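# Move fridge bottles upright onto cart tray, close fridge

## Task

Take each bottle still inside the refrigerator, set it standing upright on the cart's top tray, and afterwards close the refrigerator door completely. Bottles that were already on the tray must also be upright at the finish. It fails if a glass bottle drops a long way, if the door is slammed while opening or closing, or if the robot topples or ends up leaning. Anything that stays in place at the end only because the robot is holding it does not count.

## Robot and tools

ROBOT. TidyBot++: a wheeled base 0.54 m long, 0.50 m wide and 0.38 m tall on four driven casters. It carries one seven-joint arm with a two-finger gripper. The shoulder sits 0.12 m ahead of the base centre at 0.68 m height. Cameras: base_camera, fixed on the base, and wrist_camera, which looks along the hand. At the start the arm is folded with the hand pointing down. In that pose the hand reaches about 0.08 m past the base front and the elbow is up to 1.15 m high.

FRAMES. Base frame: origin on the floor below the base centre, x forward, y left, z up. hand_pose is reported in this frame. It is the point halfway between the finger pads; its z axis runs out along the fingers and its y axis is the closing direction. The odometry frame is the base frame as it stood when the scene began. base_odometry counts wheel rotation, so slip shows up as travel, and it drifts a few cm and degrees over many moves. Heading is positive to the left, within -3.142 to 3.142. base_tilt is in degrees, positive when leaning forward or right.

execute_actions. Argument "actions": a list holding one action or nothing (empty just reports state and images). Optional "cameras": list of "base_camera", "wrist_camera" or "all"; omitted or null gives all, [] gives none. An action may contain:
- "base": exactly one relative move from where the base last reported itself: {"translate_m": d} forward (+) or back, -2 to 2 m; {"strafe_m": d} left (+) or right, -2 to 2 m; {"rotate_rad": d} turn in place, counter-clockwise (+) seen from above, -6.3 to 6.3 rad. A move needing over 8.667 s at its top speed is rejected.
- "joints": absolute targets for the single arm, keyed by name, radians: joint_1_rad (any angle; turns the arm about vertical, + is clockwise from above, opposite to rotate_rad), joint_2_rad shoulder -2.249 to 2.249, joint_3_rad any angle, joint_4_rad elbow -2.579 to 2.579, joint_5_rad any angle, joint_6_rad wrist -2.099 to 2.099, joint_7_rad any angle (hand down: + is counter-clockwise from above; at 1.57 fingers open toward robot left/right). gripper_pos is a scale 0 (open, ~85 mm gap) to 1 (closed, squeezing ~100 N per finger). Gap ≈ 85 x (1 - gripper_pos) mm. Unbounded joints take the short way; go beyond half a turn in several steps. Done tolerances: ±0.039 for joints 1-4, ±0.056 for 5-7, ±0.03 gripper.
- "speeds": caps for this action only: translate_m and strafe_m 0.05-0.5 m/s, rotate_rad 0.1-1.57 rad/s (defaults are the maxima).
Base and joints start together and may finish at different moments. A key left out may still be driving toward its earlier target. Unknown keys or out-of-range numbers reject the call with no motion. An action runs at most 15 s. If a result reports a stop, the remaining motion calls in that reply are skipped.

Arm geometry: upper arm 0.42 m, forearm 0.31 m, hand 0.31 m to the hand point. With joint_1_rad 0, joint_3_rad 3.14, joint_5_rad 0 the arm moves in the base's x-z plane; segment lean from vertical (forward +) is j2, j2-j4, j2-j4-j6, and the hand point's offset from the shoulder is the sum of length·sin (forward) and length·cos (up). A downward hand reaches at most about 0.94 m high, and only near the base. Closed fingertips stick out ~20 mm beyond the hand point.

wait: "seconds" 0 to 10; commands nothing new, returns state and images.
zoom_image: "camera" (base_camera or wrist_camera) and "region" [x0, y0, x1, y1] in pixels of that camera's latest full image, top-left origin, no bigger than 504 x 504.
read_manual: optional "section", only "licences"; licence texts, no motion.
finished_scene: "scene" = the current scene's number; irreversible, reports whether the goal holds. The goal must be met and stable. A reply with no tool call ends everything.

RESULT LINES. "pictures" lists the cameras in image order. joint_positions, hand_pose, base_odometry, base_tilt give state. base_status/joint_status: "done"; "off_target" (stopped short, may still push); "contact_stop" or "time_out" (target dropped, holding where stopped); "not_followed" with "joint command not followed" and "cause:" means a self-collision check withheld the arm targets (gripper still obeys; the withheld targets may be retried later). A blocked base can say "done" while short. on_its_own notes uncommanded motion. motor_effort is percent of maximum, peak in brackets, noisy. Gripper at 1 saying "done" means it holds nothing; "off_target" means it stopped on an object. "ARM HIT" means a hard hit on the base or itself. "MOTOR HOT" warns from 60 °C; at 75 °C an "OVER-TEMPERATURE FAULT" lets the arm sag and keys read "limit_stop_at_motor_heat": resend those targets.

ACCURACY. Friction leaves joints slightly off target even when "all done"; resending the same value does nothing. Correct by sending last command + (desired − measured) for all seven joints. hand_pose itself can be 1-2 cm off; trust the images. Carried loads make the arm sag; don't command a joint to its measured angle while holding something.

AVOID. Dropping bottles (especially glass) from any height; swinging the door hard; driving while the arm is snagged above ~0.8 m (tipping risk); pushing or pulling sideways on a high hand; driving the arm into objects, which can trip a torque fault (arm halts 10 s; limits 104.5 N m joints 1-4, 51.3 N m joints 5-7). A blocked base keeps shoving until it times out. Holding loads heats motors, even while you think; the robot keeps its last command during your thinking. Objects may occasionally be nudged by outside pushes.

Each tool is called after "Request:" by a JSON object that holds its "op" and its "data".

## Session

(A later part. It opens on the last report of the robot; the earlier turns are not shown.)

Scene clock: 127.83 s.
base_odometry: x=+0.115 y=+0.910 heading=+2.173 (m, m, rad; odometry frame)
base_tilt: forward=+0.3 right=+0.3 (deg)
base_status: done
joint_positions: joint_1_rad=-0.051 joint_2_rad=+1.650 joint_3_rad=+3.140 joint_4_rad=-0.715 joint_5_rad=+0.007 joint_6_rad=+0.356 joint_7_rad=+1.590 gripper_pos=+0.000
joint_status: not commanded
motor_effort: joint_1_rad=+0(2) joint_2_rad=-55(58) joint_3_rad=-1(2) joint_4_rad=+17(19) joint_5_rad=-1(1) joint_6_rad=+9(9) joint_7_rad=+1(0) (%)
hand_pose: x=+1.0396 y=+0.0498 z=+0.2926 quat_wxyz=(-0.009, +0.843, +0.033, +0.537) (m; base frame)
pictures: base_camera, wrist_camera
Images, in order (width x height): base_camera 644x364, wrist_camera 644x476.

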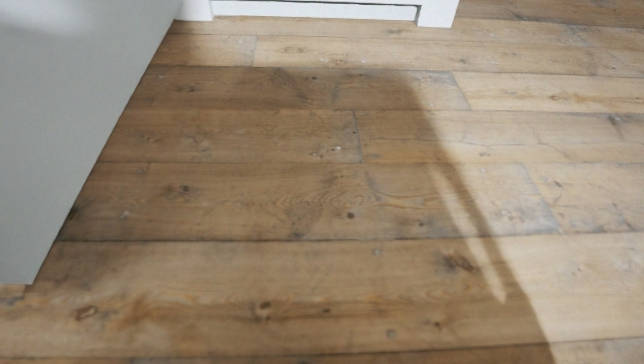

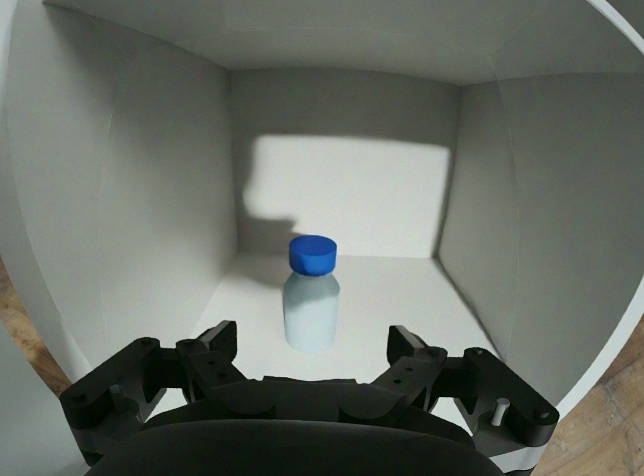

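Request:
{"op": "execute_actions", "data": {"actions": [{"base":{"strafe_m":-0.04},"joints":{"joint_2_rad":1.71,"joint_1_rad":-0.105},"speeds":{"strafe_m":0.08}}], "cameras": []}}

Request:
{"op": "execute_actions", "data": {"actions": [{"base":{"translate_m":0.08},"speeds":{"translate_m":0.1}}]}}

Scene clock: 134.77 s.
base_odometry: x=+0.148 y=+0.933 heading=+2.173 (m, m, rad; odometry frame)
base_tilt: forward=+0.3 right=+0.3 (deg)
base_status: done
joint_positions: joint_1_rad=-0.100 joint_2_rad=+1.704 joint_3_rad=+3.140 joint_4_rad=-0.712 joint_5_rad=+0.007 joint_6_rad=+0.356 joint_7_rad=+1.590 gripper_pos=+0.000
joint_status: all done
motor_effort: joint_1_rad=-1(3) joint_2_rad=-55(56) joint_3_rad=-1(2) joint_4_rad=+17(17) joint_5_rad=-1(1) joint_6_rad=+9(9) joint_7_rad=+0(1) (%)
hand_pose: x=+1.0149 y=+0.0926 z=+0.2449 quat_wxyz=(-0.021, +0.855, +0.054, +0.515) (m; base frame)
pictures: none
No camera images: the call's "cameras" was empty. Leave "cameras" out to get every camera's image.

Scene clock: 136.13 s.
base_odometry: x=+0.103 y=+0.999 heading=+2.172 (m, m, rad; odometry frame)
base_tilt: forward=+0.3 right=+0.2 (deg)
base_status: done
joint_positions: joint_1_rad=-0.101 joint_2_rad=+1.705 joint_3_rad=+3.140 joint_4_rad=-0.711 joint_5_rad=+0.007 joint_6_rad=+0.357 joint_7_rad=+1.590 gripper_pos=+0.000
joint_status: not commanded
motor_effort: joint_1_rad=-1(3) joint_2_rad=-54(57) joint_3_rad=-1(2) joint_4_rad=+16(18) joint_5_rad=-1(1) joint_6_rad=+8(8) joint_7_rad=+1(1) (%)
hand_pose: x=+1.0145 y=+0.0932 z=+0.2442 quat_wxyz=(-0.021, +0.855, +0.055, +0.515) (m; base frame)
pictures: base_camera, wrist_camera
Images, in order (width x height): base_camera 644x364, wrist_camera 644x476.

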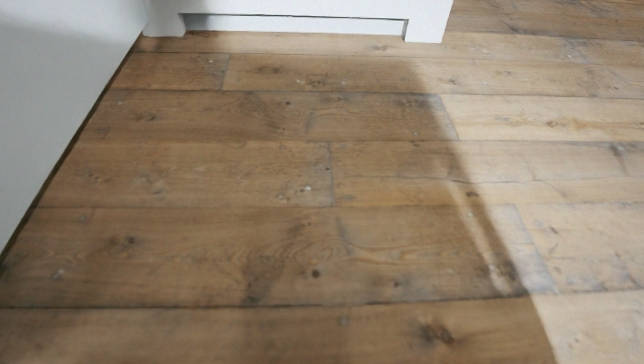

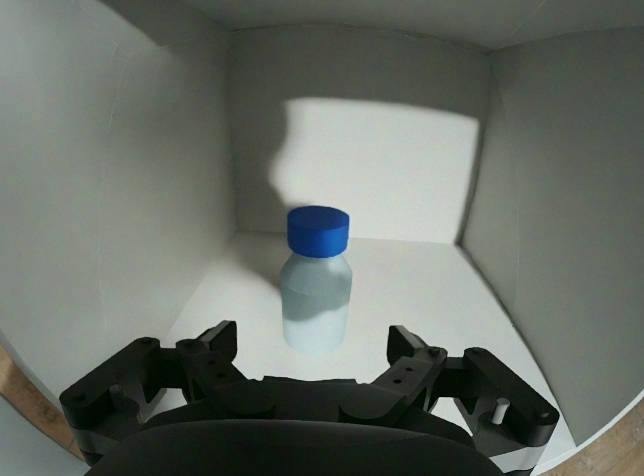

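Request:
{"op": "execute_actions", "data": {"actions": [{"base":{"translate_m":0.075},"joints":{"joint_1_rad":-0.07},"speeds":{"translate_m":0.08}}], "cameras": ["wrist_camera"]}}

Scene clock: 143.03 s.
base_odometry: x=+0.060 y=+1.061 heading=+2.172 (m, m, rad; odometry frame)
base_tilt: forward=+0.3 right=+0.4 (deg)
base_status: done
joint_positions: joint_1_rad=-0.073 joint_2_rad=+1.705 joint_3_rad=+3.141 joint_4_rad=-0.711 joint_5_rad=+0.007 joint_6_rad=+0.357 joint_7_rad=+1.590 gripper_pos=+0.000
joint_status: all done
motor_effort: joint_1_rad=+0(4) joint_2_rad=-54(56) joint_3_rad=-1(2) joint_4_rad=+16(17) joint_5_rad=-1(1) joint_6_rad=+8(9) joint_7_rad=+1(1) (%)
hand_pose: x=+1.0169 y=+0.0679 z=+0.2443 quat_wxyz=(-0.014, +0.856, +0.043, +0.515) (m; base frame)
pictures: wrist_camera
Images, in order (width x height): wrist_camera 644x476.

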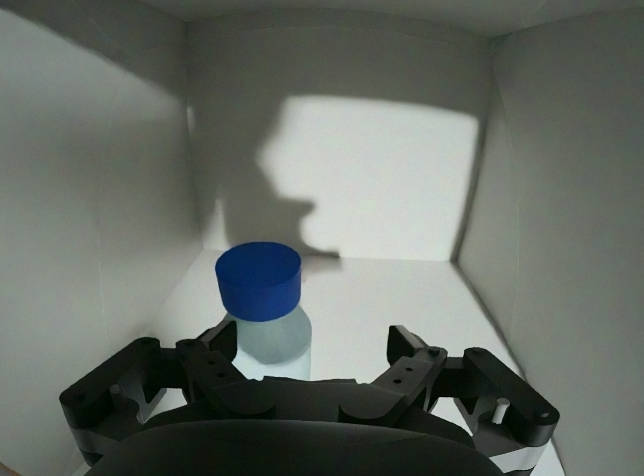

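Request:
{"op": "execute_actions", "data": {"actions": [{"joints":{"joint_1_rad":-0.118,"joint_2_rad":1.68}}], "cameras": ["wrist_camera"]}}

Request:
{"op": "execute_actions", "data": {"actions": [{"base":{"translate_m":0.025},"speeds":{"translate_m":0.05}}], "cameras": ["wrist_camera"]}}

Scene clock: 149.40 s.
base_odometry: x=+0.060 y=+1.061 heading=+2.172 (m, m, rad; odometry frame)
base_tilt: forward=+0.3 right=+0.3 (deg)
base_status: not commanded
joint_positions: joint_1_rad=-0.118 joint_2_rad=+1.694 joint_3_rad=+3.141 joint_4_rad=-0.711 joint_5_rad=+0.007 joint_6_rad=+0.357 joint_7_rad=+1.590 gripper_pos=+0.000
joint_status: all done
motor_effort: joint_1_rad=+0(2) joint_2_rad=-54(57) joint_3_rad=-1(2) joint_4_rad=+16(17) joint_5_rad=-1(1) joint_6_rad=+9(8) joint_7_rad=+0(1) (%)
hand_pose: x=+1.0175 y=+0.1089 z=+0.2538 quat_wxyz=(-0.025, +0.852, +0.062, +0.519) (m; base frame)
pictures: wrist_camera
Images, in order (width x height): wrist_camera 644x476.

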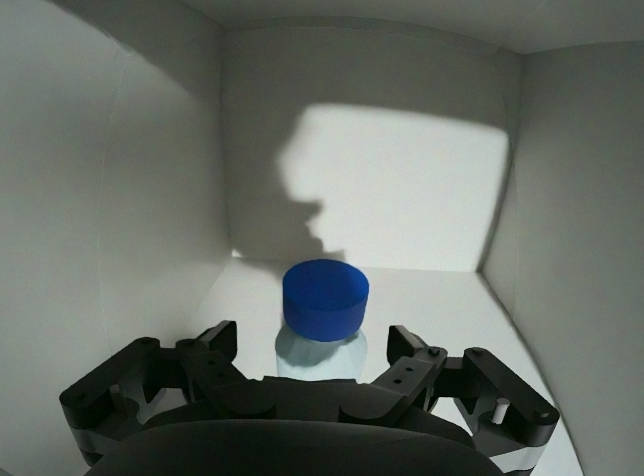

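Scene clock: 150.40 s.
base_odometry: x=+0.046 y=+1.082 heading=+2.171 (m, m, rad; odometry frame)
base_tilt: forward=+0.3 right=+0.3 (deg)
base_status: done
joint_positions: joint_1_rad=-0.119 joint_2_rad=+1.694 joint_3_rad=+3.141 joint_4_rad=-0.711 joint_5_rad=+0.007 joint_6_rad=+0.357 joint_7_rad=+1.590 gripper_pos=+0.000
joint_status: not commanded
motor_effort: joint_1_rad=+0(5) joint_2_rad=-55(56) joint_3_rad=-1(2) joint_4_rad=+17(17) joint_5_rad=-1(1) joint_6_rad=+8(8) joint_7_rad=+1(1) (%)
hand_pose: x=+1.0176 y=+0.1096 z=+0.2543 quat_wxyz=(-0.025, +0.852, +0.062, +0.519) (m; base frame)
pictures: wrist_camera
Images, in order (width x height): wrist_camera 644x476.

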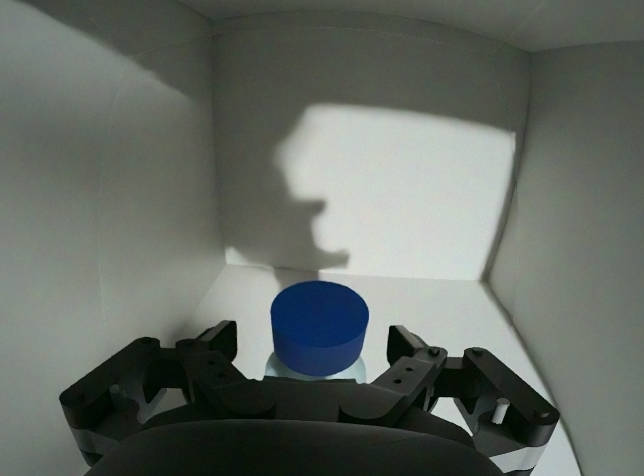

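Request:
{"op": "execute_actions", "data": {"actions": [{"base":{"translate_m":0.022},"speeds":{"translate_m":0.05}}], "cameras": []}}

Request:
{"op": "execute_actions", "data": {"actions": [{"joints":{"gripper_pos":1}}], "cameras": ["wrist_camera"]}}

Request:
{"op": "execute_actions", "data": {"actions": [{"joints":{"joint_2_rad":1.58}}], "cameras": ["wrist_camera"]}}

Scene clock: 157.17 s.
base_odometry: x=+0.034 y=+1.100 heading=+2.171 (m, m, rad; odometry frame)
base_tilt: forward=+0.4 right=+0.3 (deg)
base_status: done
joint_positions: joint_1_rad=-0.119 joint_2_rad=+1.694 joint_3_rad=+3.141 joint_4_rad=-0.711 joint_5_rad=+0.007 joint_6_rad=+0.357 joint_7_rad=+1.590 gripper_pos=+0.000
joint_status: not commanded
motor_effort: joint_1_rad=+0(4) joint_2_rad=-55(56) joint_3_rad=-1(2) joint_4_rad=+17(18) joint_5_rad=-1(0) joint_6_rad=+8(8) joint_7_rad=+1(1) (%)
hand_pose: x=+1.0177 y=+0.1098 z=+0.2545 quat_wxyz=(-0.026, +0.852, +0.062, +0.519) (m; base frame)
pictures: none
No camera images: the call's "cameras" was empty. Leave "cameras" out to get every camera's image.

Scene clock: 158.27 s.
base_odometry: x=+0.034 y=+1.100 heading=+2.171 (m, m, rad; odometry frame)
base_tilt: forward=+0.3 right=+0.3 (deg)
base_status: not commanded
joint_positions: joint_1_rad=-0.119 joint_2_rad=+1.693 joint_3_rad=+3.141 joint_4_rad=-0.711 joint_5_rad=+0.007 joint_6_rad=+0.357 joint_7_rad=+1.590 gripper_pos=+0.422
joint_status: gripper_pos off_target (ended at +0.422, target +1.000)
motor_effort: joint_1_rad=+0(3) joint_2_rad=-56(56) joint_3_rad=-1(1) joint_4_rad=+17(18) joint_5_rad=-1(2) joint_6_rad=+9(9) joint_7_rad=+0(1) (%)
hand_pose: x=+1.0178 y=+0.1102 z=+0.2549 quat_wxyz=(-0.026, +0.852, +0.062, +0.520) (m; base frame)
pictures: wrist_camera
Images, in order (width x height): wrist_camera 644x476.

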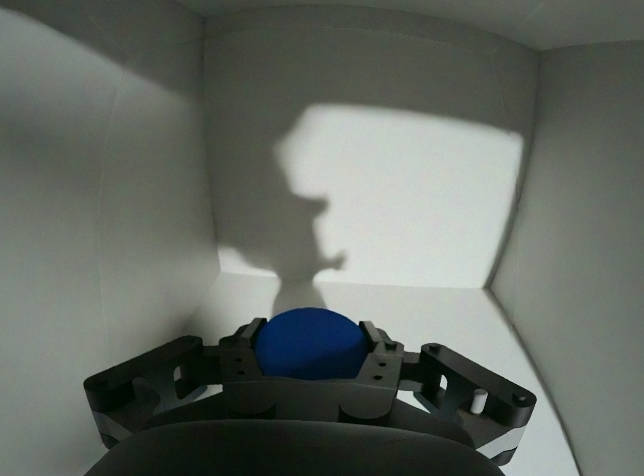

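Scene clock: 159.43 s.
base_odometry: x=+0.034 y=+1.100 heading=+2.171 (m, m, rad; odometry frame)
base_tilt: forward=+0.4 right=+0.3 (deg)
base_status: not commanded
joint_positions: joint_1_rad=-0.119 joint_2_rad=+1.620 joint_3_rad=+3.141 joint_4_rad=-0.716 joint_5_rad=+0.007 joint_6_rad=+0.357 joint_7_rad=+1.590 gripper_pos=+0.422
joint_status: joint_2_rad off_target (ended at +1.620, target +1.580)
motor_effort: joint_1_rad=+0(0) joint_2_rad=-61(65) joint_3_rad=-1(1) joint_4_rad=+21(22) joint_5_rad=-1(1) joint_6_rad=+12(13) joint_7_rad=+0(1) (%)
hand_pose: x=+1.0445 y=+0.1134 z=+0.3193 quat_wxyz=(-0.027, +0.834, +0.061, +0.548) (m; base frame)
pictures: wrist_camera
Images, in order (width x height): wrist_camera 644x476.

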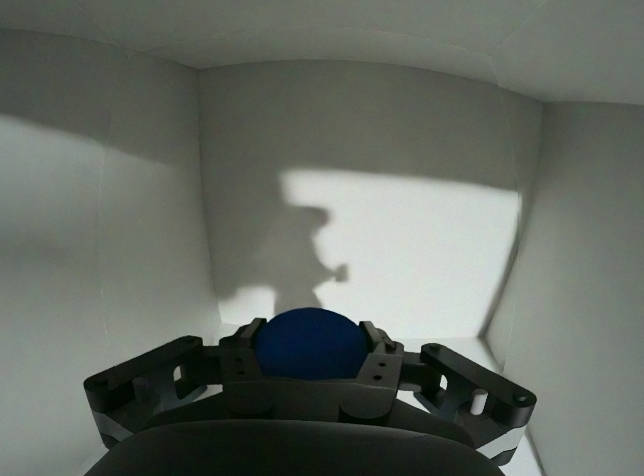

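Request:
{"op": "execute_actions", "data": {"actions": [{"base":{"translate_m":-0.64},"speeds":{"translate_m":0.25}}], "cameras": ["wrist_camera"]}}

Request:
{"op": "execute_actions", "data": {"actions": [{"joints":{"joint_2_rad":0.95,"joint_4_rad":-0.85,"joint_6_rad":-0.15,"joint_1_rad":-0.03}}], "cameras": []}}

Request:
{"op": "execute_actions", "data": {"actions": [{"joints":{"joint_2_rad":0.2,"joint_4_rad":-1.0,"joint_6_rad":-0.72}}], "cameras": ["wrist_camera"]}}

Request:
{"op": "execute_actions", "data": {"actions": [{"base":{"rotate_rad":-1.57},"joints":{"joint_1_rad":0},"speeds":{"rotate_rad":0.5}}], "cameras": ["base_camera"]}}

Request:
{"op": "execute_actions", "data": {"actions": [{"base":{"translate_m":-0.33},"speeds":{"translate_m":0.3}}], "cameras": []}}

Request:
{"op": "execute_actions", "data": {"actions": [{"base":{"strafe_m":-0.63},"speeds":{"strafe_m":0.3}}]}}

Scene clock: 176.17 s.
base_odometry: x=+0.395 y=+0.572 heading=+2.170 (m, m, rad; odometry frame)
base_tilt: forward=+0.3 right=+0.4 (deg)
base_status: done
joint_positions: joint_1_rad=-0.120 joint_2_rad=+1.620 joint_3_rad=+3.141 joint_4_rad=-0.717 joint_5_rad=+0.007 joint_6_rad=+0.357 joint_7_rad=+1.590 gripper_pos=+0.422
joint_status: not commanded
motor_effort: joint_1_rad=+0(6) joint_2_rad=-62(65) joint_3_rad=-1(3) joint_4_rad=+21(23) joint_5_rad=+0(1) joint_6_rad=+12(12) joint_7_rad=+1(1) (%)
hand_pose: x=+1.0444 y=+0.1144 z=+0.3195 quat_wxyz=(-0.027, +0.834, +0.062, +0.548) (m; base frame)
pictures: wrist_camera
Images, in order (width x height): wrist_camera 644x476.

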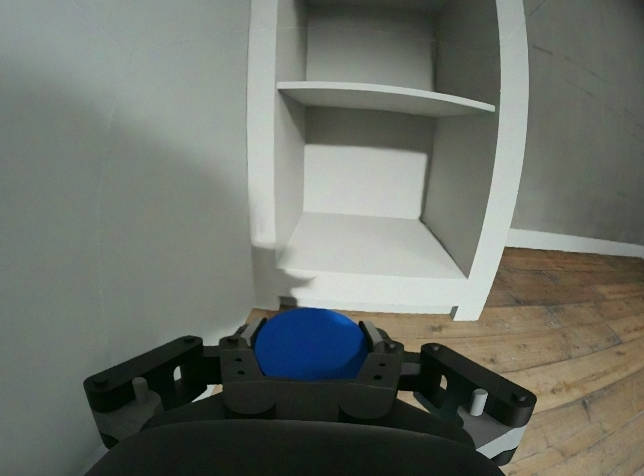

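Scene clock: 178.40 s.
base_odometry: x=+0.395 y=+0.572 heading=+2.170 (m, m, rad; odometry frame)
base_tilt: forward=+0.3 right=+0.4 (deg)
base_status: not commanded
joint_positions: joint_1_rad=-0.037 joint_2_rad=+0.985 joint_3_rad=+3.141 joint_4_rad=-0.860 joint_5_rad=+0.007 joint_6_rad=-0.129 joint_7_rad=+1.590 gripper_pos=+0.422
joint_status: all done
motor_effort: joint_1_rad=-1(1) joint_2_rad=-61(69) joint_3_rad=-1(2) joint_4_rad=+26(27) joint_5_rad=-1(0) joint_6_rad=+12(13) joint_7_rad=+1(1) (%)
hand_pose: x=+1.0579 y=+0.0360 z=+0.7071 quat_wxyz=(-0.003, +0.834, +0.026, +0.551) (m; base frame)
pictures: none
No camera images: the call's "cameras" was empty. Leave "cameras" out to get every camera's image.

Scene clock: 180.67 s.
base_odometry: x=+0.395 y=+0.572 heading=+2.170 (m, m, rad; odometry frame)
base_tilt: forward=+0.3 right=+0.4 (deg)
base_status: not commanded
joint_positions: joint_1_rad=-0.037 joint_2_rad=+0.223 joint_3_rad=+3.141 joint_4_rad=-1.007 joint_5_rad=+0.007 joint_6_rad=-0.698 joint_7_rad=+1.590 gripper_pos=+0.422
joint_status: all done
motor_effort: joint_1_rad=+0(1) joint_2_rad=-35(64) joint_3_rad=-1(1) joint_4_rad=+26(29) joint_5_rad=-1(0) joint_6_rad=+13(13) joint_7_rad=+1(1) (%)
hand_pose: x=+0.7996 y=+0.0254 z=+1.0881 quat_wxyz=(-0.002, +0.821, +0.024, +0.570) (m; base frame)
pictures: wrist_camera
Images, in order (width x height): wrist_camera 644x476.

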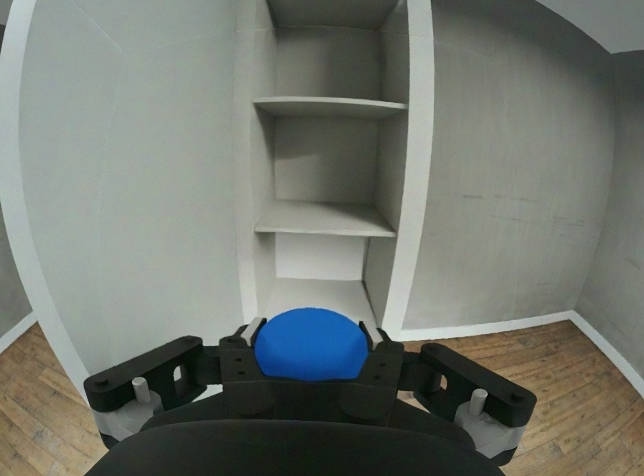

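Scene clock: 184.70 s.
base_odometry: x=+0.395 y=+0.572 heading=+0.602 (m, m, rad; odometry frame)
base_tilt: forward=+0.3 right=+0.3 (deg)
base_status: done
joint_positions: joint_1_rad=+0.002 joint_2_rad=+0.223 joint_3_rad=+3.151 joint_4_rad=-1.007 joint_5_rad=+0.007 joint_6_rad=-0.699 joint_7_rad=+1.590 gripper_pos=+0.422
joint_status: all done
motor_effort: joint_1_rad=+0(5) joint_2_rad=-35(37) joint_3_rad=+0(4) joint_4_rad=+26(26) joint_5_rad=+0(2) joint_6_rad=+12(13) joint_7_rad=+1(0) (%)
hand_pose: x=+0.8001 y=-0.0070 z=+1.0880 quat_wxyz=(+0.013, +0.822, +0.005, +0.570) (m; base frame)
pictures: base_camera
Images, in order (width x height): base_camera 644x364.

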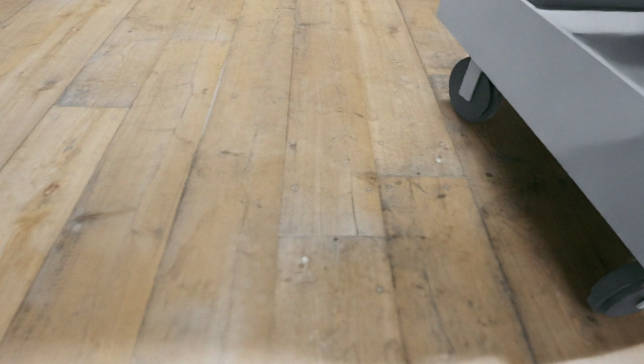

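Scene clock: 186.80 s.
base_odometry: x=+0.123 y=+0.386 heading=+0.601 (m, m, rad; odometry frame)
base_tilt: forward=+0.3 right=+0.3 (deg)
base_status: done
joint_positions: joint_1_rad=+0.002 joint_2_rad=+0.225 joint_3_rad=+3.151 joint_4_rad=-1.008 joint_5_rad=+0.007 joint_6_rad=-0.701 joint_7_rad=+1.590 gripper_pos=+0.422
joint_status: not commanded
motor_effort: joint_1_rad=+0(1) joint_2_rad=-35(39) joint_3_rad=+0(1) joint_4_rad=+26(27) joint_5_rad=-1(1) joint_6_rad=+12(13) joint_7_rad=+0(1) (%)
hand_pose: x=+0.8005 y=-0.0070 z=+1.0856 quat_wxyz=(+0.013, +0.823, +0.005, +0.568) (m; base frame)
pictures: none
No camera images: the call's "cameras" was empty. Leave "cameras" out to get every camera's image.

Scene clock: 189.90 s.
base_odometry: x=+0.478 y=-0.135 heading=+0.600 (m, m, rad; odometry frame)
base_tilt: forward=+0.3 right=+0.3 (deg)
base_status: done
joint_positions: joint_1_rad=+0.002 joint_2_rad=+0.225 joint_3_rad=+3.151 joint_4_rad=-1.008 joint_5_rad=+0.007 joint_6_rad=-0.702 joint_7_rad=+1.590 gripper_pos=+0.422
joint_status: not commanded
motor_effort: joint_1_rad=-1(3) joint_2_rad=-35(36) joint_3_rad=-1(2) joint_4_rad=+26(26) joint_5_rad=+0(1) joint_6_rad=+12(13) joint_7_rad=+1(1) (%)
hand_pose: x=+0.8004 y=-0.0069 z=+1.0854 quat_wxyz=(+0.013, +0.823, +0.005, +0.567) (m; base frame)
pictures: base_camera, wrist_camera
Images, in order (width x height): base_camera 644x364, wrist_camera 644x476.

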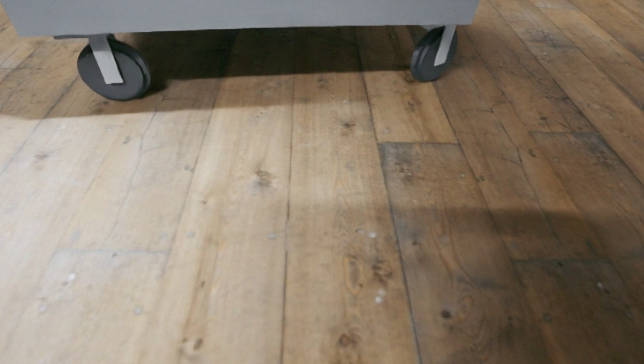

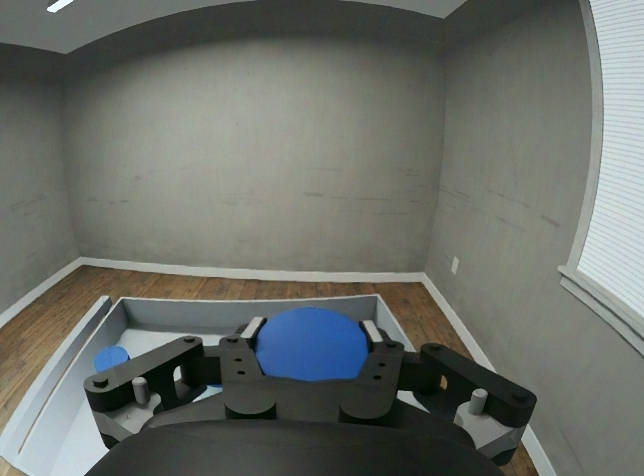

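Request:
{"op": "execute_actions", "data": {"actions": [{"base":{"translate_m":0.06},"speeds":{"translate_m":0.1}}], "cameras": []}}

Request:
{"op": "execute_actions", "data": {"actions": [{"joints":{"joint_2_rad":0.25,"joint_4_rad":-1.2,"joint_6_rad":-0.5}}], "cameras": ["wrist_camera"]}}

Scene clock: 199.40 s.
base_odometry: x=+0.528 y=-0.101 heading=+0.600 (m, m, rad; odometry frame)
base_tilt: forward=+0.3 right=+0.3 (deg)
base_status: done
joint_positions: joint_1_rad=+0.002 joint_2_rad=+0.228 joint_3_rad=+3.151 joint_4_rad=-1.008 joint_5_rad=+0.007 joint_6_rad=-0.702 joint_7_rad=+1.590 gripper_pos=+0.422
joint_status: not commanded
motor_effort: joint_1_rad=+0(2) joint_2_rad=-35(38) joint_3_rad=+0(1) joint_4_rad=+26(27) joint_5_rad=+0(1) joint_6_rad=+12(12) joint_7_rad=+0(1) (%)
hand_pose: x=+0.8014 y=-0.0069 z=+1.0832 quat_wxyz=(+0.013, +0.824, +0.005, +0.566) (m; base frame)
pictures: none
No camera images: the call's "cameras" was empty. Leave "cameras" out to get every camera's image.

Scene clock: 200.63 s.
base_odometry: x=+0.528 y=-0.101 heading=+0.600 (m, m, rad; odometry frame)
base_tilt: forward=+0.2 right=+0.3 (deg)
base_status: not commanded
joint_positions: joint_1_rad=+0.002 joint_2_rad=+0.276 joint_3_rad=+3.151 joint_4_rad=-1.213 joint_5_rad=+0.007 joint_6_rad=-0.571 joint_7_rad=+1.590 gripper_pos=+0.422
joint_status: joint_6_rad off_target (ended at -0.571, target -0.500); the others done
motor_effort: joint_1_rad=+0(0) joint_2_rad=-39(41) joint_3_rad=+0(1) joint_4_rad=+27(29) joint_5_rad=-2(0) joint_6_rad=+12(12) joint_7_rad=+0(1) (%)
hand_pose: x=+0.8220 y=-0.0069 z=+0.9657 quat_wxyz=(+0.012, +0.857, +0.006, +0.515) (m; base frame)
pictures: wrist_camera
Images, in order (width x height): wrist_camera 644x476.

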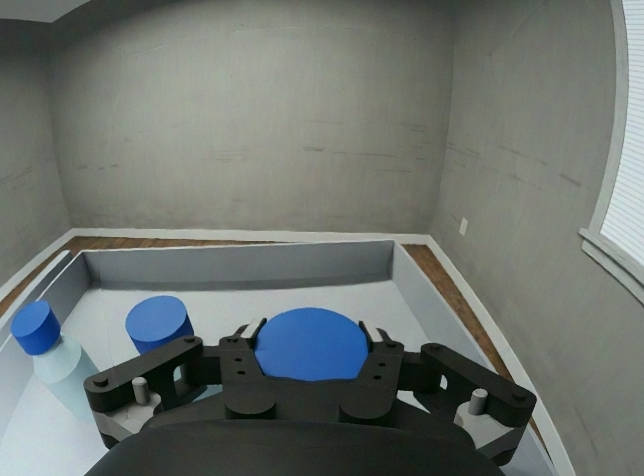

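Request:
{"op": "execute_actions", "data": {"actions": [{"base":{"strafe_m":-0.015},"joints":{"joint_4_rad":-1.36,"joint_6_rad":-0.33},"speeds":{"strafe_m":0.05}}], "cameras": ["wrist_camera"]}}

Request:
{"op": "execute_actions", "data": {"actions": [{"joints":{"joint_4_rad":-1.42,"joint_6_rad":-0.27}}], "cameras": ["wrist_camera"]}}

Scene clock: 209.33 s.
base_odometry: x=+0.537 y=-0.113 heading=+0.600 (m, m, rad; odometry frame)
base_tilt: forward=+0.3 right=+0.3 (deg)
base_status: done
joint_positions: joint_1_rad=+0.002 joint_2_rad=+0.276 joint_3_rad=+3.150 joint_4_rad=-1.365 joint_5_rad=+0.007 joint_6_rad=-0.396 joint_7_rad=+1.590 gripper_pos=+0.422
joint_status: joint_6_rad off_target (ended at -0.396, target -0.330); the others done
motor_effort: joint_1_rad=+0(3) joint_2_rad=-39(41) joint_3_rad=-1(2) joint_4_rad=+27(28) joint_5_rad=+0(1) joint_6_rad=+12(13) joint_7_rad=+1(1) (%)
hand_pose: x=+0.8255 y=-0.0063 z=+0.9245 quat_wxyz=(+0.012, +0.851, +0.007, +0.524) (m; base frame)
pictures: wrist_camera
Images, in order (width x height): wrist_camera 644x476.

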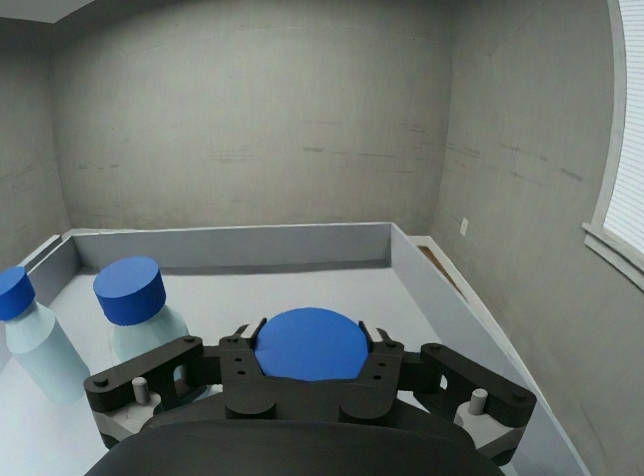

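Scene clock: 210.10 s.
base_odometry: x=+0.537 y=-0.113 heading=+0.600 (m, m, rad; odometry frame)
base_tilt: forward=+0.3 right=+0.4 (deg)
base_status: not commanded
joint_positions: joint_1_rad=+0.002 joint_2_rad=+0.266 joint_3_rad=+3.150 joint_4_rad=-1.409 joint_5_rad=+0.007 joint_6_rad=-0.329 joint_7_rad=+1.590 gripper_pos=+0.422
joint_status: joint_6_rad off_target (ended at -0.329, target -0.270); the others done
motor_effort: joint_1_rad=+0(1) joint_2_rad=-33(39) joint_3_rad=+0(1) joint_4_rad=+24(27) joint_5_rad=-1(1) joint_6_rad=+10(12) joint_7_rad=+1(1) (%)
hand_pose: x=+0.8249 y=-0.0062 z=+0.9247 quat_wxyz=(+0.012, +0.842, +0.007, +0.539) (m; base frame)
pictures: wrist_camera
Images, in order (width x height): wrist_camera 644x476.

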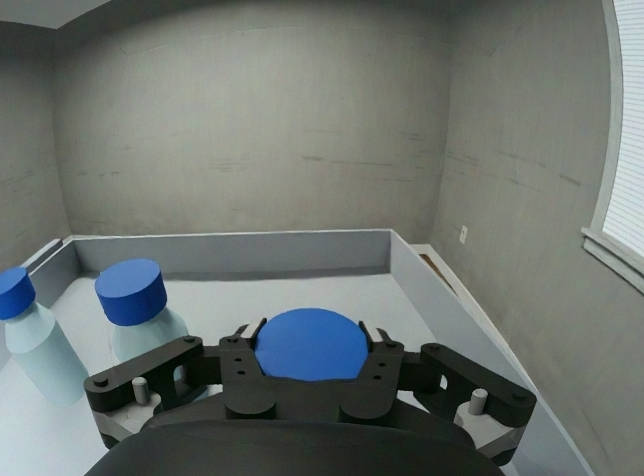

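Request:
{"op": "execute_actions", "data": {"actions": [{"joints":{"gripper_pos":0.22,"joint_6_rad":-0.33,"joint_4_rad":-1.41,"joint_2_rad":0.265}}], "cameras": []}}

Request:
{"op": "execute_actions", "data": {"actions": [{"base":{"translate_m":-0.07},"speeds":{"translate_m":0.1}}], "cameras": ["wrist_camera"]}}

Request:
{"op": "execute_actions", "data": {"actions": [{"joints":{"joint_4_rad":-1.0,"joint_6_rad":-0.72}}], "cameras": []}}

Request:
{"op": "execute_actions", "data": {"actions": [{"base":{"translate_m":-0.3}}], "cameras": ["wrist_camera"]}}

Request:
{"op": "execute_actions", "data": {"actions": [{"base":{"strafe_m":0.75},"joints":{"joint_2_rad":-0.35,"joint_4_rad":-2.4,"joint_6_rad":0.3,"gripper_pos":1}}], "cameras": ["wrist_camera"]}}

Request:
{"op": "execute_actions", "data": {"actions": [{"base":{"rotate_rad":1.57},"joints":{"joint_6_rad":0.5}}]}}

Scene clock: 220.33 s.
base_odometry: x=+0.537 y=-0.113 heading=+0.600 (m, m, rad; odometry frame)
base_tilt: forward=+0.3 right=+0.4 (deg)
base_status: not commanded
joint_positions: joint_1_rad=+0.002 joint_2_rad=+0.266 joint_3_rad=+3.150 joint_4_rad=-1.409 joint_5_rad=+0.007 joint_6_rad=-0.329 joint_7_rad=+1.590 gripper_pos=+0.220
joint_status: all done
motor_effort: joint_1_rad=+0(1) joint_2_rad=-32(34) joint_3_rad=+0(0) joint_4_rad=+22(23) joint_5_rad=-1(1) joint_6_rad=+9(10) joint_7_rad=+1(0) (%)
hand_pose: x=+0.8249 y=-0.0062 z=+0.9246 quat_wxyz=(+0.012, +0.842, +0.007, +0.539) (m; base frame)
pictures: none
No camera images: the call's "cameras" was empty. Leave "cameras" out to get every camera's image.

Scene clock: 221.60 s.
base_odometry: x=+0.479 y=-0.153 heading=+0.600 (m, m, rad; odometry frame)
base_tilt: forward=+0.3 right=+0.3 (deg)
base_status: done
joint_positions: joint_1_rad=+0.002 joint_2_rad=+0.266 joint_3_rad=+3.150 joint_4_rad=-1.409 joint_5_rad=+0.007 joint_6_rad=-0.329 joint_7_rad=+1.590 gripper_pos=+0.220
joint_status: not commanded
motor_effort: joint_1_rad=-1(2) joint_2_rad=-32(37) joint_3_rad=+0(1) joint_4_rad=+22(23) joint_5_rad=+0(0) joint_6_rad=+9(9) joint_7_rad=+1(1) (%)
hand_pose: x=+0.8249 y=-0.0062 z=+0.9248 quat_wxyz=(+0.012, +0.842, +0.007, +0.539) (m; base frame)
pictures: wrist_camera
Images, in order (width x height): wrist_camera 644x476.

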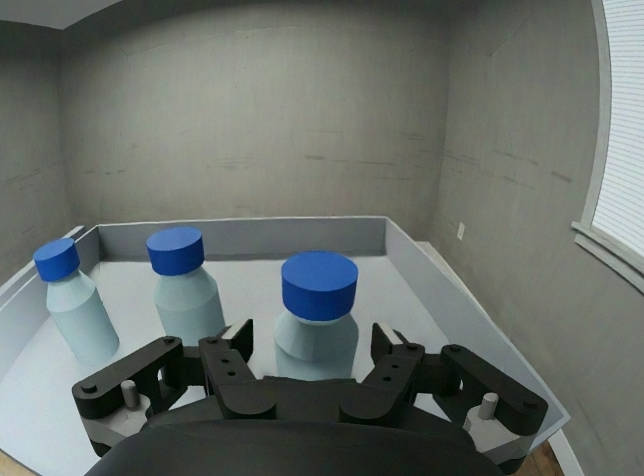

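Scene clock: 223.17 s.
base_odometry: x=+0.479 y=-0.153 heading=+0.600 (m, m, rad; odometry frame)
base_tilt: forward=+0.3 right=+0.3 (deg)
base_status: not commanded
joint_positions: joint_1_rad=+0.002 joint_2_rad=+0.266 joint_3_rad=+3.150 joint_4_rad=-1.015 joint_5_rad=+0.007 joint_6_rad=-0.673 joint_7_rad=+1.590 gripper_pos=+0.220
joint_status: all done
motor_effort: joint_1_rad=+0(0) joint_2_rad=-32(34) joint_3_rad=-1(1) joint_4_rad=+22(23) joint_5_rad=+0(0) joint_6_rad=+9(10) joint_7_rad=+1(0) (%)
hand_pose: x=+0.8196 y=-0.0065 z=+1.0613 quat_wxyz=(+0.013, +0.829, +0.005, +0.560) (m; base frame)
pictures: none
No camera images: the call's "cameras" was empty. Leave "cameras" out to get every camera's image.

Scene clock: 225.10 s.
base_odometry: x=+0.231 y=-0.322 heading=+0.600 (m, m, rad; odometry frame)
base_tilt: forward=+0.3 right=+0.3 (deg)
base_status: done
joint_positions: joint_1_rad=+0.002 joint_2_rad=+0.260 joint_3_rad=+3.150 joint_4_rad=-1.014 joint_5_rad=+0.007 joint_6_rad=-0.676 joint_7_rad=+1.590 gripper_pos=+0.220
joint_status: not commanded
motor_effort: joint_1_rad=+0(3) joint_2_rad=-32(37) joint_3_rad=+0(2) joint_4_rad=+22(23) joint_5_rad=-1(1) joint_6_rad=+9(9) joint_7_rad=+1(1) (%)
hand_pose: x=+0.8171 y=-0.0065 z=+1.0649 quat_wxyz=(+0.013, +0.828, +0.005, +0.561) (m; base frame)
pictures: wrist_camera
Images, in order (width x height): wrist_camera 644x476.

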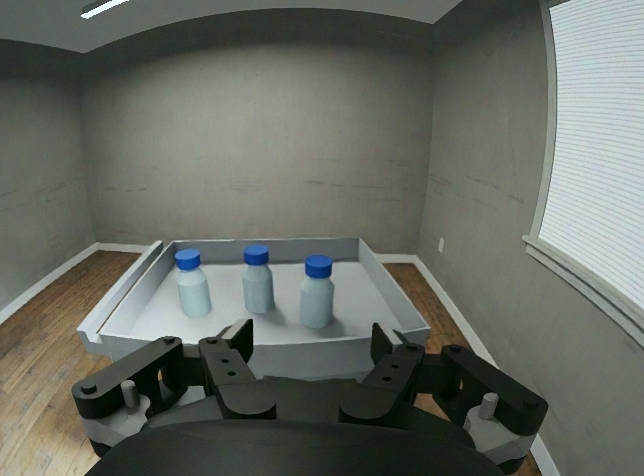

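Scene clock: 227.97 s.
base_odometry: x=-0.193 y=+0.296 heading=+0.600 (m, m, rad; odometry frame)
base_tilt: forward=+0.3 right=+0.4 (deg)
base_status: done
joint_positions: joint_1_rad=+0.003 joint_2_rad=-0.333 joint_3_rad=+3.150 joint_4_rad=-2.384 joint_5_rad=+0.007 joint_6_rad=+0.252 joint_7_rad=+1.590 gripper_pos=+0.999
joint_status: all done
motor_effort: joint_1_rad=+0(4) joint_2_rad=-9(33) joint_3_rad=+0(3) joint_4_rad=+21(23) joint_5_rad=-1(1) joint_6_rad=+10(9) joint_7_rad=+0(1) (%)
hand_pose: x=+0.5636 y=-0.0036 z=+0.8634 quat_wxyz=(+0.010, +0.783, +0.006, +0.622) (m; base frame)
pictures: wrist_camera
Images, in order (width x height): wrist_camera 644x476.

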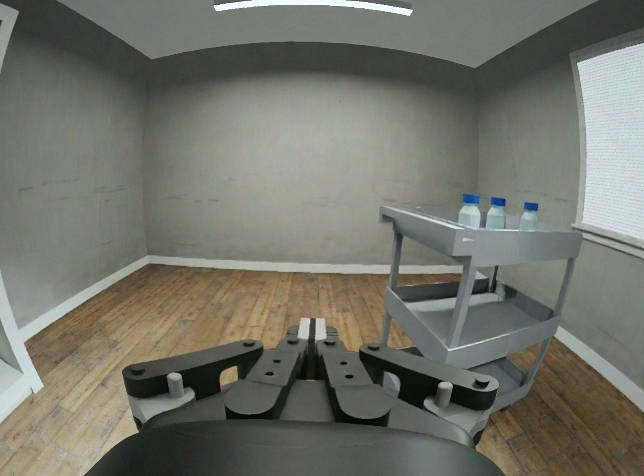

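Scene clock: 230.30 s.
base_odometry: x=-0.192 y=+0.296 heading=+2.169 (m, m, rad; odometry frame)
base_tilt: forward=+0.3 right=+0.3 (deg)
base_status: done
joint_positions: joint_1_rad=+0.002 joint_2_rad=-0.338 joint_3_rad=+3.148 joint_4_rad=-2.391 joint_5_rad=+0.007 joint_6_rad=+0.473 joint_7_rad=+1.590 gripper_pos=+0.999
joint_status: all done
motor_effort: joint_1_rad=-1(1) joint_2_rad=-9(12) joint_3_rad=+0(2) joint_4_rad=+21(22) joint_5_rad=+0(2) joint_6_rad=+9(11) joint_7_rad=+1(1) (%)
hand_pose: x=+0.5695 y=-0.0017 z=+0.9301 quat_wxyz=(+0.010, +0.710, +0.007, +0.704) (m; base frame)
pictures: base_camera, wrist_camera
Images, in order (width x height): base_camera 644x364, wrist_camera 644x476.

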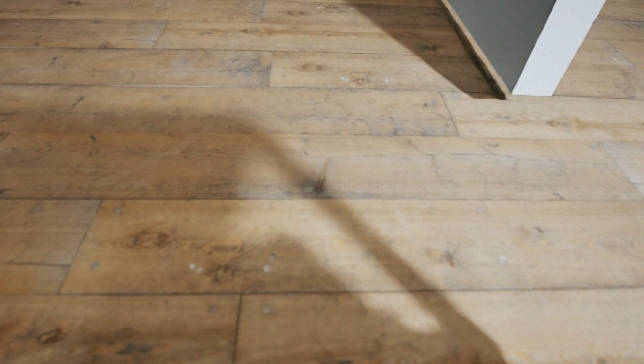

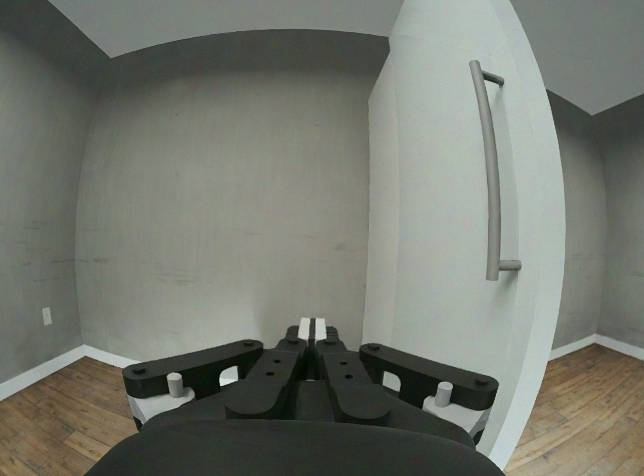

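Request:
{"op": "execute_actions", "data": {"actions": [{"base":{"translate_m":0.2},"joints":{"joint_6_rad":1.0,"joint_4_rad":-2.0,"joint_2_rad":0.6},"speeds":{"translate_m":0.15}}]}}

Request:
{"op": "execute_actions", "data": {"actions": [{"base":{"strafe_m":-0.3},"speeds":{"strafe_m":0.07}}]}}

Request:
{"op": "execute_actions", "data": {"actions": [{"base":{"strafe_m":-0.25},"speeds":{"strafe_m":0.06}}]}}

Scene clock: 238.53 s.
base_odometry: x=-0.306 y=+0.461 heading=+2.171 (m, m, rad; odometry frame)
base_tilt: forward=+0.3 right=+0.3 (deg)
base_status: done
joint_positions: joint_1_rad=+0.002 joint_2_rad=+0.591 joint_3_rad=+3.148 joint_4_rad=-2.020 joint_5_rad=+0.007 joint_6_rad=+0.952 joint_7_rad=+1.590 gripper_pos=+0.999
joint_status: all done
motor_effort: joint_1_rad=-1(1) joint_2_rad=-36(37) joint_3_rad=-1(1) joint_4_rad=+15(22) joint_5_rad=-1(0) joint_6_rad=+9(10) joint_7_rad=+1(0) (%)
hand_pose: x=+0.8226 y=-0.0016 z=+0.7329 quat_wxyz=(+0.009, +0.737, +0.009, +0.675) (m; base frame)
pictures: base_camera, wrist_camera
Images, in order (width x height): base_camera 644x364, wrist_camera 644x476.

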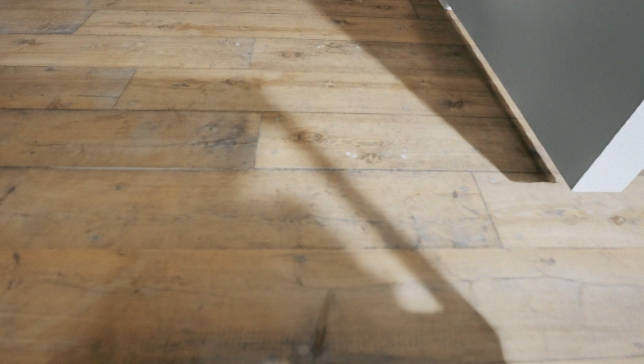

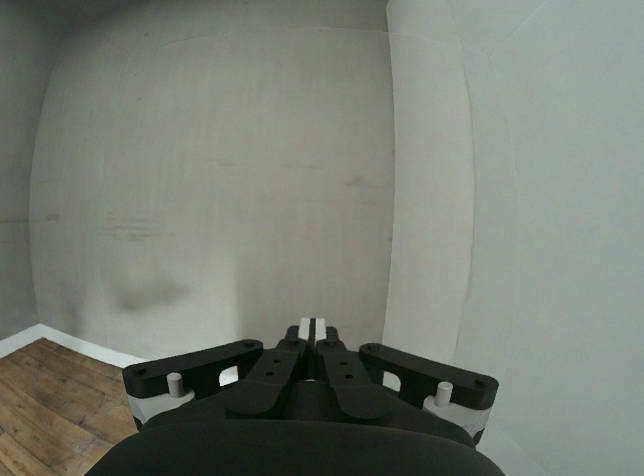

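Scene clock: 243.33 s.
base_odometry: x=-0.058 y=+0.631 heading=+2.171 (m, m, rad; odometry frame)
base_tilt: forward=+0.3 right=+0.3 (deg)
base_status: done
joint_positions: joint_1_rad=-0.002 joint_2_rad=+0.591 joint_3_rad=+3.142 joint_4_rad=-2.019 joint_5_rad=+0.008 joint_6_rad=+0.953 joint_7_rad=+1.590 gripper_pos=+0.999
joint_status: not commanded
motor_effort: joint_1_rad=+0(5) joint_2_rad=-36(36) joint_3_rad=-1(4) joint_4_rad=+14(15) joint_5_rad=-1(3) joint_6_rad=+10(10) joint_7_rad=+1(1) (%)
hand_pose: x=+0.8229 y=+0.0040 z=+0.7337 quat_wxyz=(+0.006, +0.737, +0.011, +0.676) (m; base frame)
pictures: base_camera, wrist_camera
Images, in order (width x height): base_camera 644x364, wrist_camera 644x476.

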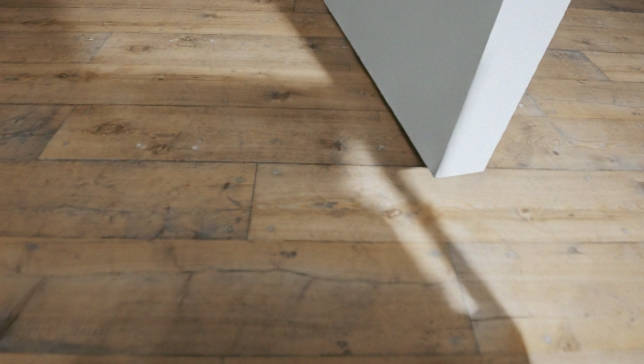

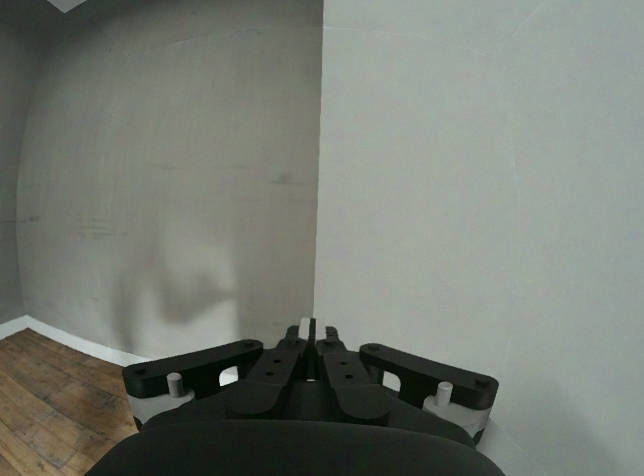

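Scene clock: 248.00 s.
base_odometry: x=+0.148 y=+0.773 heading=+2.171 (m, m, rad; odometry frame)
base_tilt: forward=+0.3 right=+0.4 (deg)
base_status: done
joint_positions: joint_1_rad=+0.000 joint_2_rad=+0.591 joint_3_rad=+3.143 joint_4_rad=-2.019 joint_5_rad=+0.008 joint_6_rad=+0.953 joint_7_rad=+1.590 gripper_pos=+0.999
joint_status: not commanded
motor_effort: joint_1_rad=+0(3) joint_2_rad=-36(39) joint_3_rad=-1(2) joint_4_rad=+14(15) joint_5_rad=+0(1) joint_6_rad=+9(10) joint_7_rad=+1(1) (%)
hand_pose: x=+0.8230 y=+0.0026 z=+0.7339 quat_wxyz=(+0.006, +0.737, +0.011, +0.676) (m; base frame)
pictures: base_camera, wrist_camera
Images, in order (width x height): base_camera 644x364, wrist_camera 644x476.

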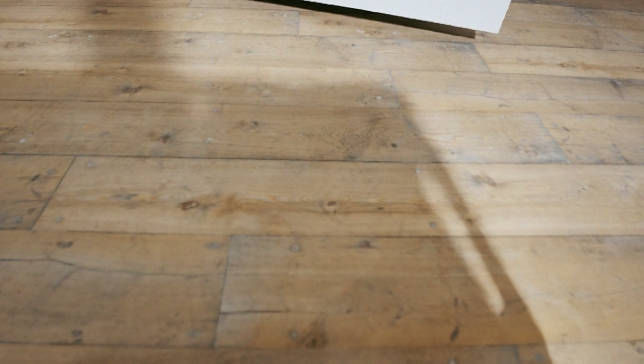

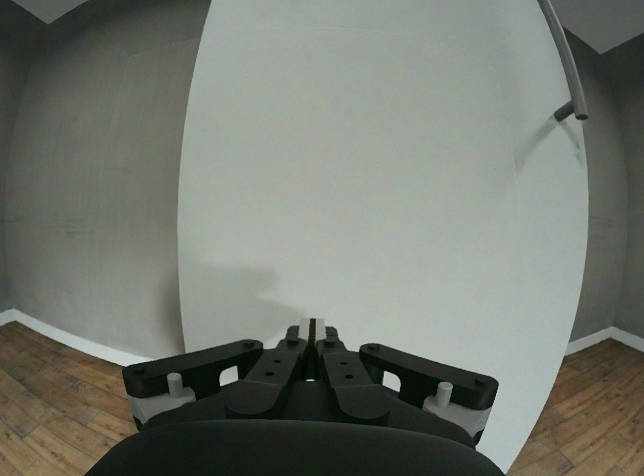

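Request:
{"op": "execute_actions", "data": {"actions": [{"base":{"strafe_m":-0.07},"speeds":{"strafe_m":0.05}}]}}

Request:
{"op": "execute_actions", "data": {"actions": [{"base":{"translate_m":0.15},"speeds":{"translate_m":0.05}}]}}

Scene clock: 252.83 s.
base_odometry: x=+0.206 y=+0.812 heading=+2.171 (m, m, rad; odometry frame)
base_tilt: forward=+0.3 right=+0.3 (deg)
base_status: done
joint_positions: joint_1_rad=+0.000 joint_2_rad=+0.591 joint_3_rad=+3.143 joint_4_rad=-2.018 joint_5_rad=+0.008 joint_6_rad=+0.954 joint_7_rad=+1.590 gripper_pos=+0.999
joint_status: not commanded
motor_effort: joint_1_rad=-1(3) joint_2_rad=-36(39) joint_3_rad=-1(2) joint_4_rad=+14(15) joint_5_rad=-1(2) joint_6_rad=+10(11) joint_7_rad=+0(0) (%)
hand_pose: x=+0.8231 y=+0.0024 z=+0.7340 quat_wxyz=(+0.006, +0.736, +0.011, +0.676) (m; base frame)
pictures: base_camera, wrist_camera
Images, in order (width x height): base_camera 644x364, wrist_camera 644x476.

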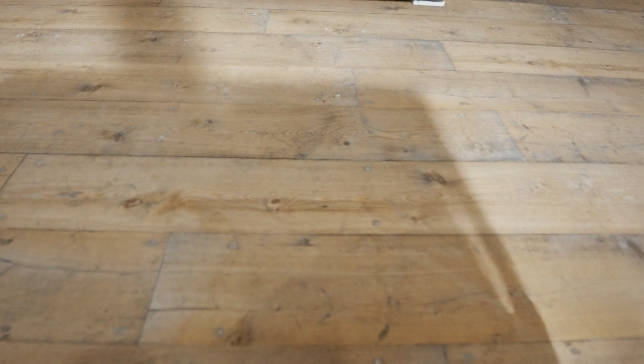

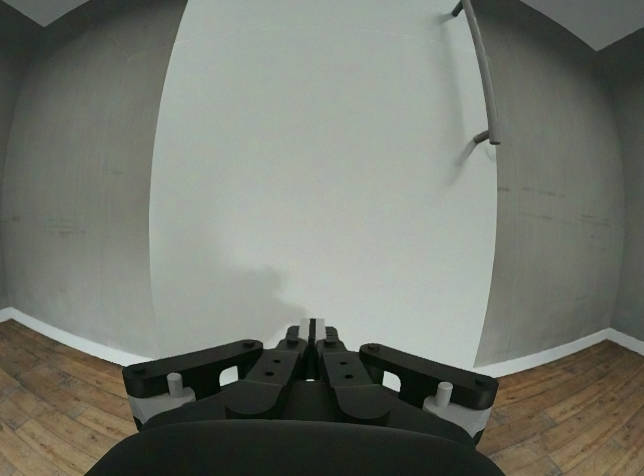

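Scene clock: 256.33 s.
base_odometry: x=+0.121 y=+0.936 heading=+2.171 (m, m, rad; odometry frame)
base_tilt: forward=+0.4 right=+0.3 (deg)
base_status: done
joint_positions: joint_1_rad=+0.000 joint_2_rad=+0.591 joint_3_rad=+3.143 joint_4_rad=-2.016 joint_5_rad=+0.008 joint_6_rad=+0.955 joint_7_rad=+1.590 gripper_pos=+0.999
joint_status: not commanded
motor_effort: joint_1_rad=+0(1) joint_2_rad=-36(39) joint_3_rad=+0(1) joint_4_rad=+14(16) joint_5_rad=-1(1) joint_6_rad=+9(10) joint_7_rad=+1(1) (%)
hand_pose: x=+0.8239 y=+0.0024 z=+0.7354 quat_wxyz=(+0.006, +0.735, +0.011, +0.678) (m; base frame)
pictures: base_camera, wrist_camera
Images, in order (width x height): base_camera 644x364, wrist_camera 644x476.

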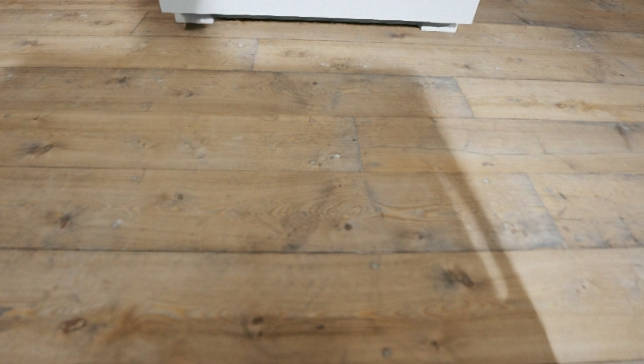

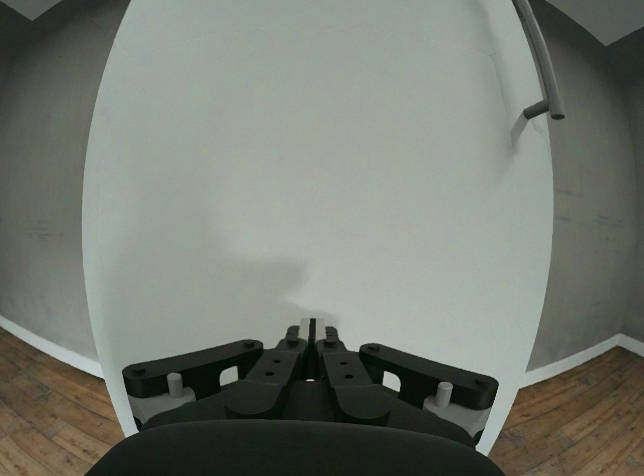

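Request:
{"op": "execute_actions", "data": {"actions": [{"base":{"translate_m":0.11},"speeds":{"translate_m":0.05}}]}}

Scene clock: 261.03 s.
base_odometry: x=+0.059 y=+1.027 heading=+2.170 (m, m, rad; odometry frame)
base_tilt: forward=+0.3 right=+0.4 (deg)
base_status: done
joint_positions: joint_1_rad=+0.000 joint_2_rad=+0.581 joint_3_rad=+3.143 joint_4_rad=-2.037 joint_5_rad=+0.008 joint_6_rad=+0.963 joint_7_rad=+1.590 gripper_pos=+0.999
joint_status: not commanded
motor_effort: joint_1_rad=-1(4) joint_2_rad=-32(37) joint_3_rad=-1(3) joint_4_rad=+21(29) joint_5_rad=+0(1) joint_6_rad=+9(10) joint_7_rad=+1(1) (%)
hand_pose: x=+0.8172 y=+0.0024 z=+0.7354 quat_wxyz=(+0.006, +0.736, +0.011, +0.677) (m; base frame)
pictures: base_camera, wrist_camera
Images, in order (width x height): base_camera 644x364, wrist_camera 644x476.

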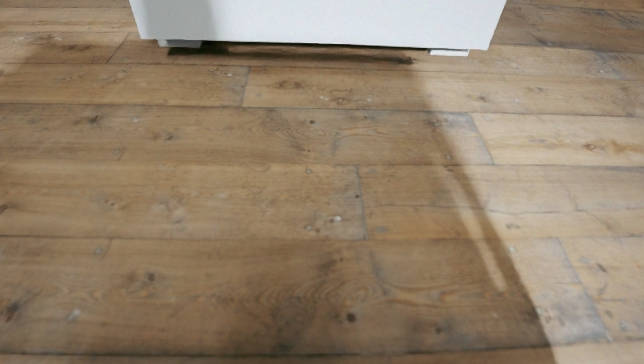

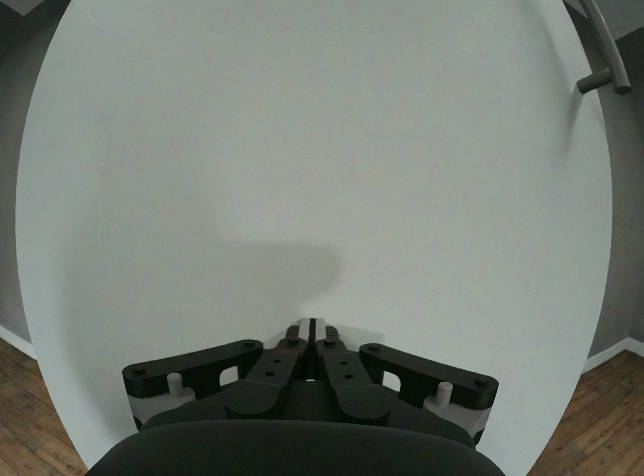

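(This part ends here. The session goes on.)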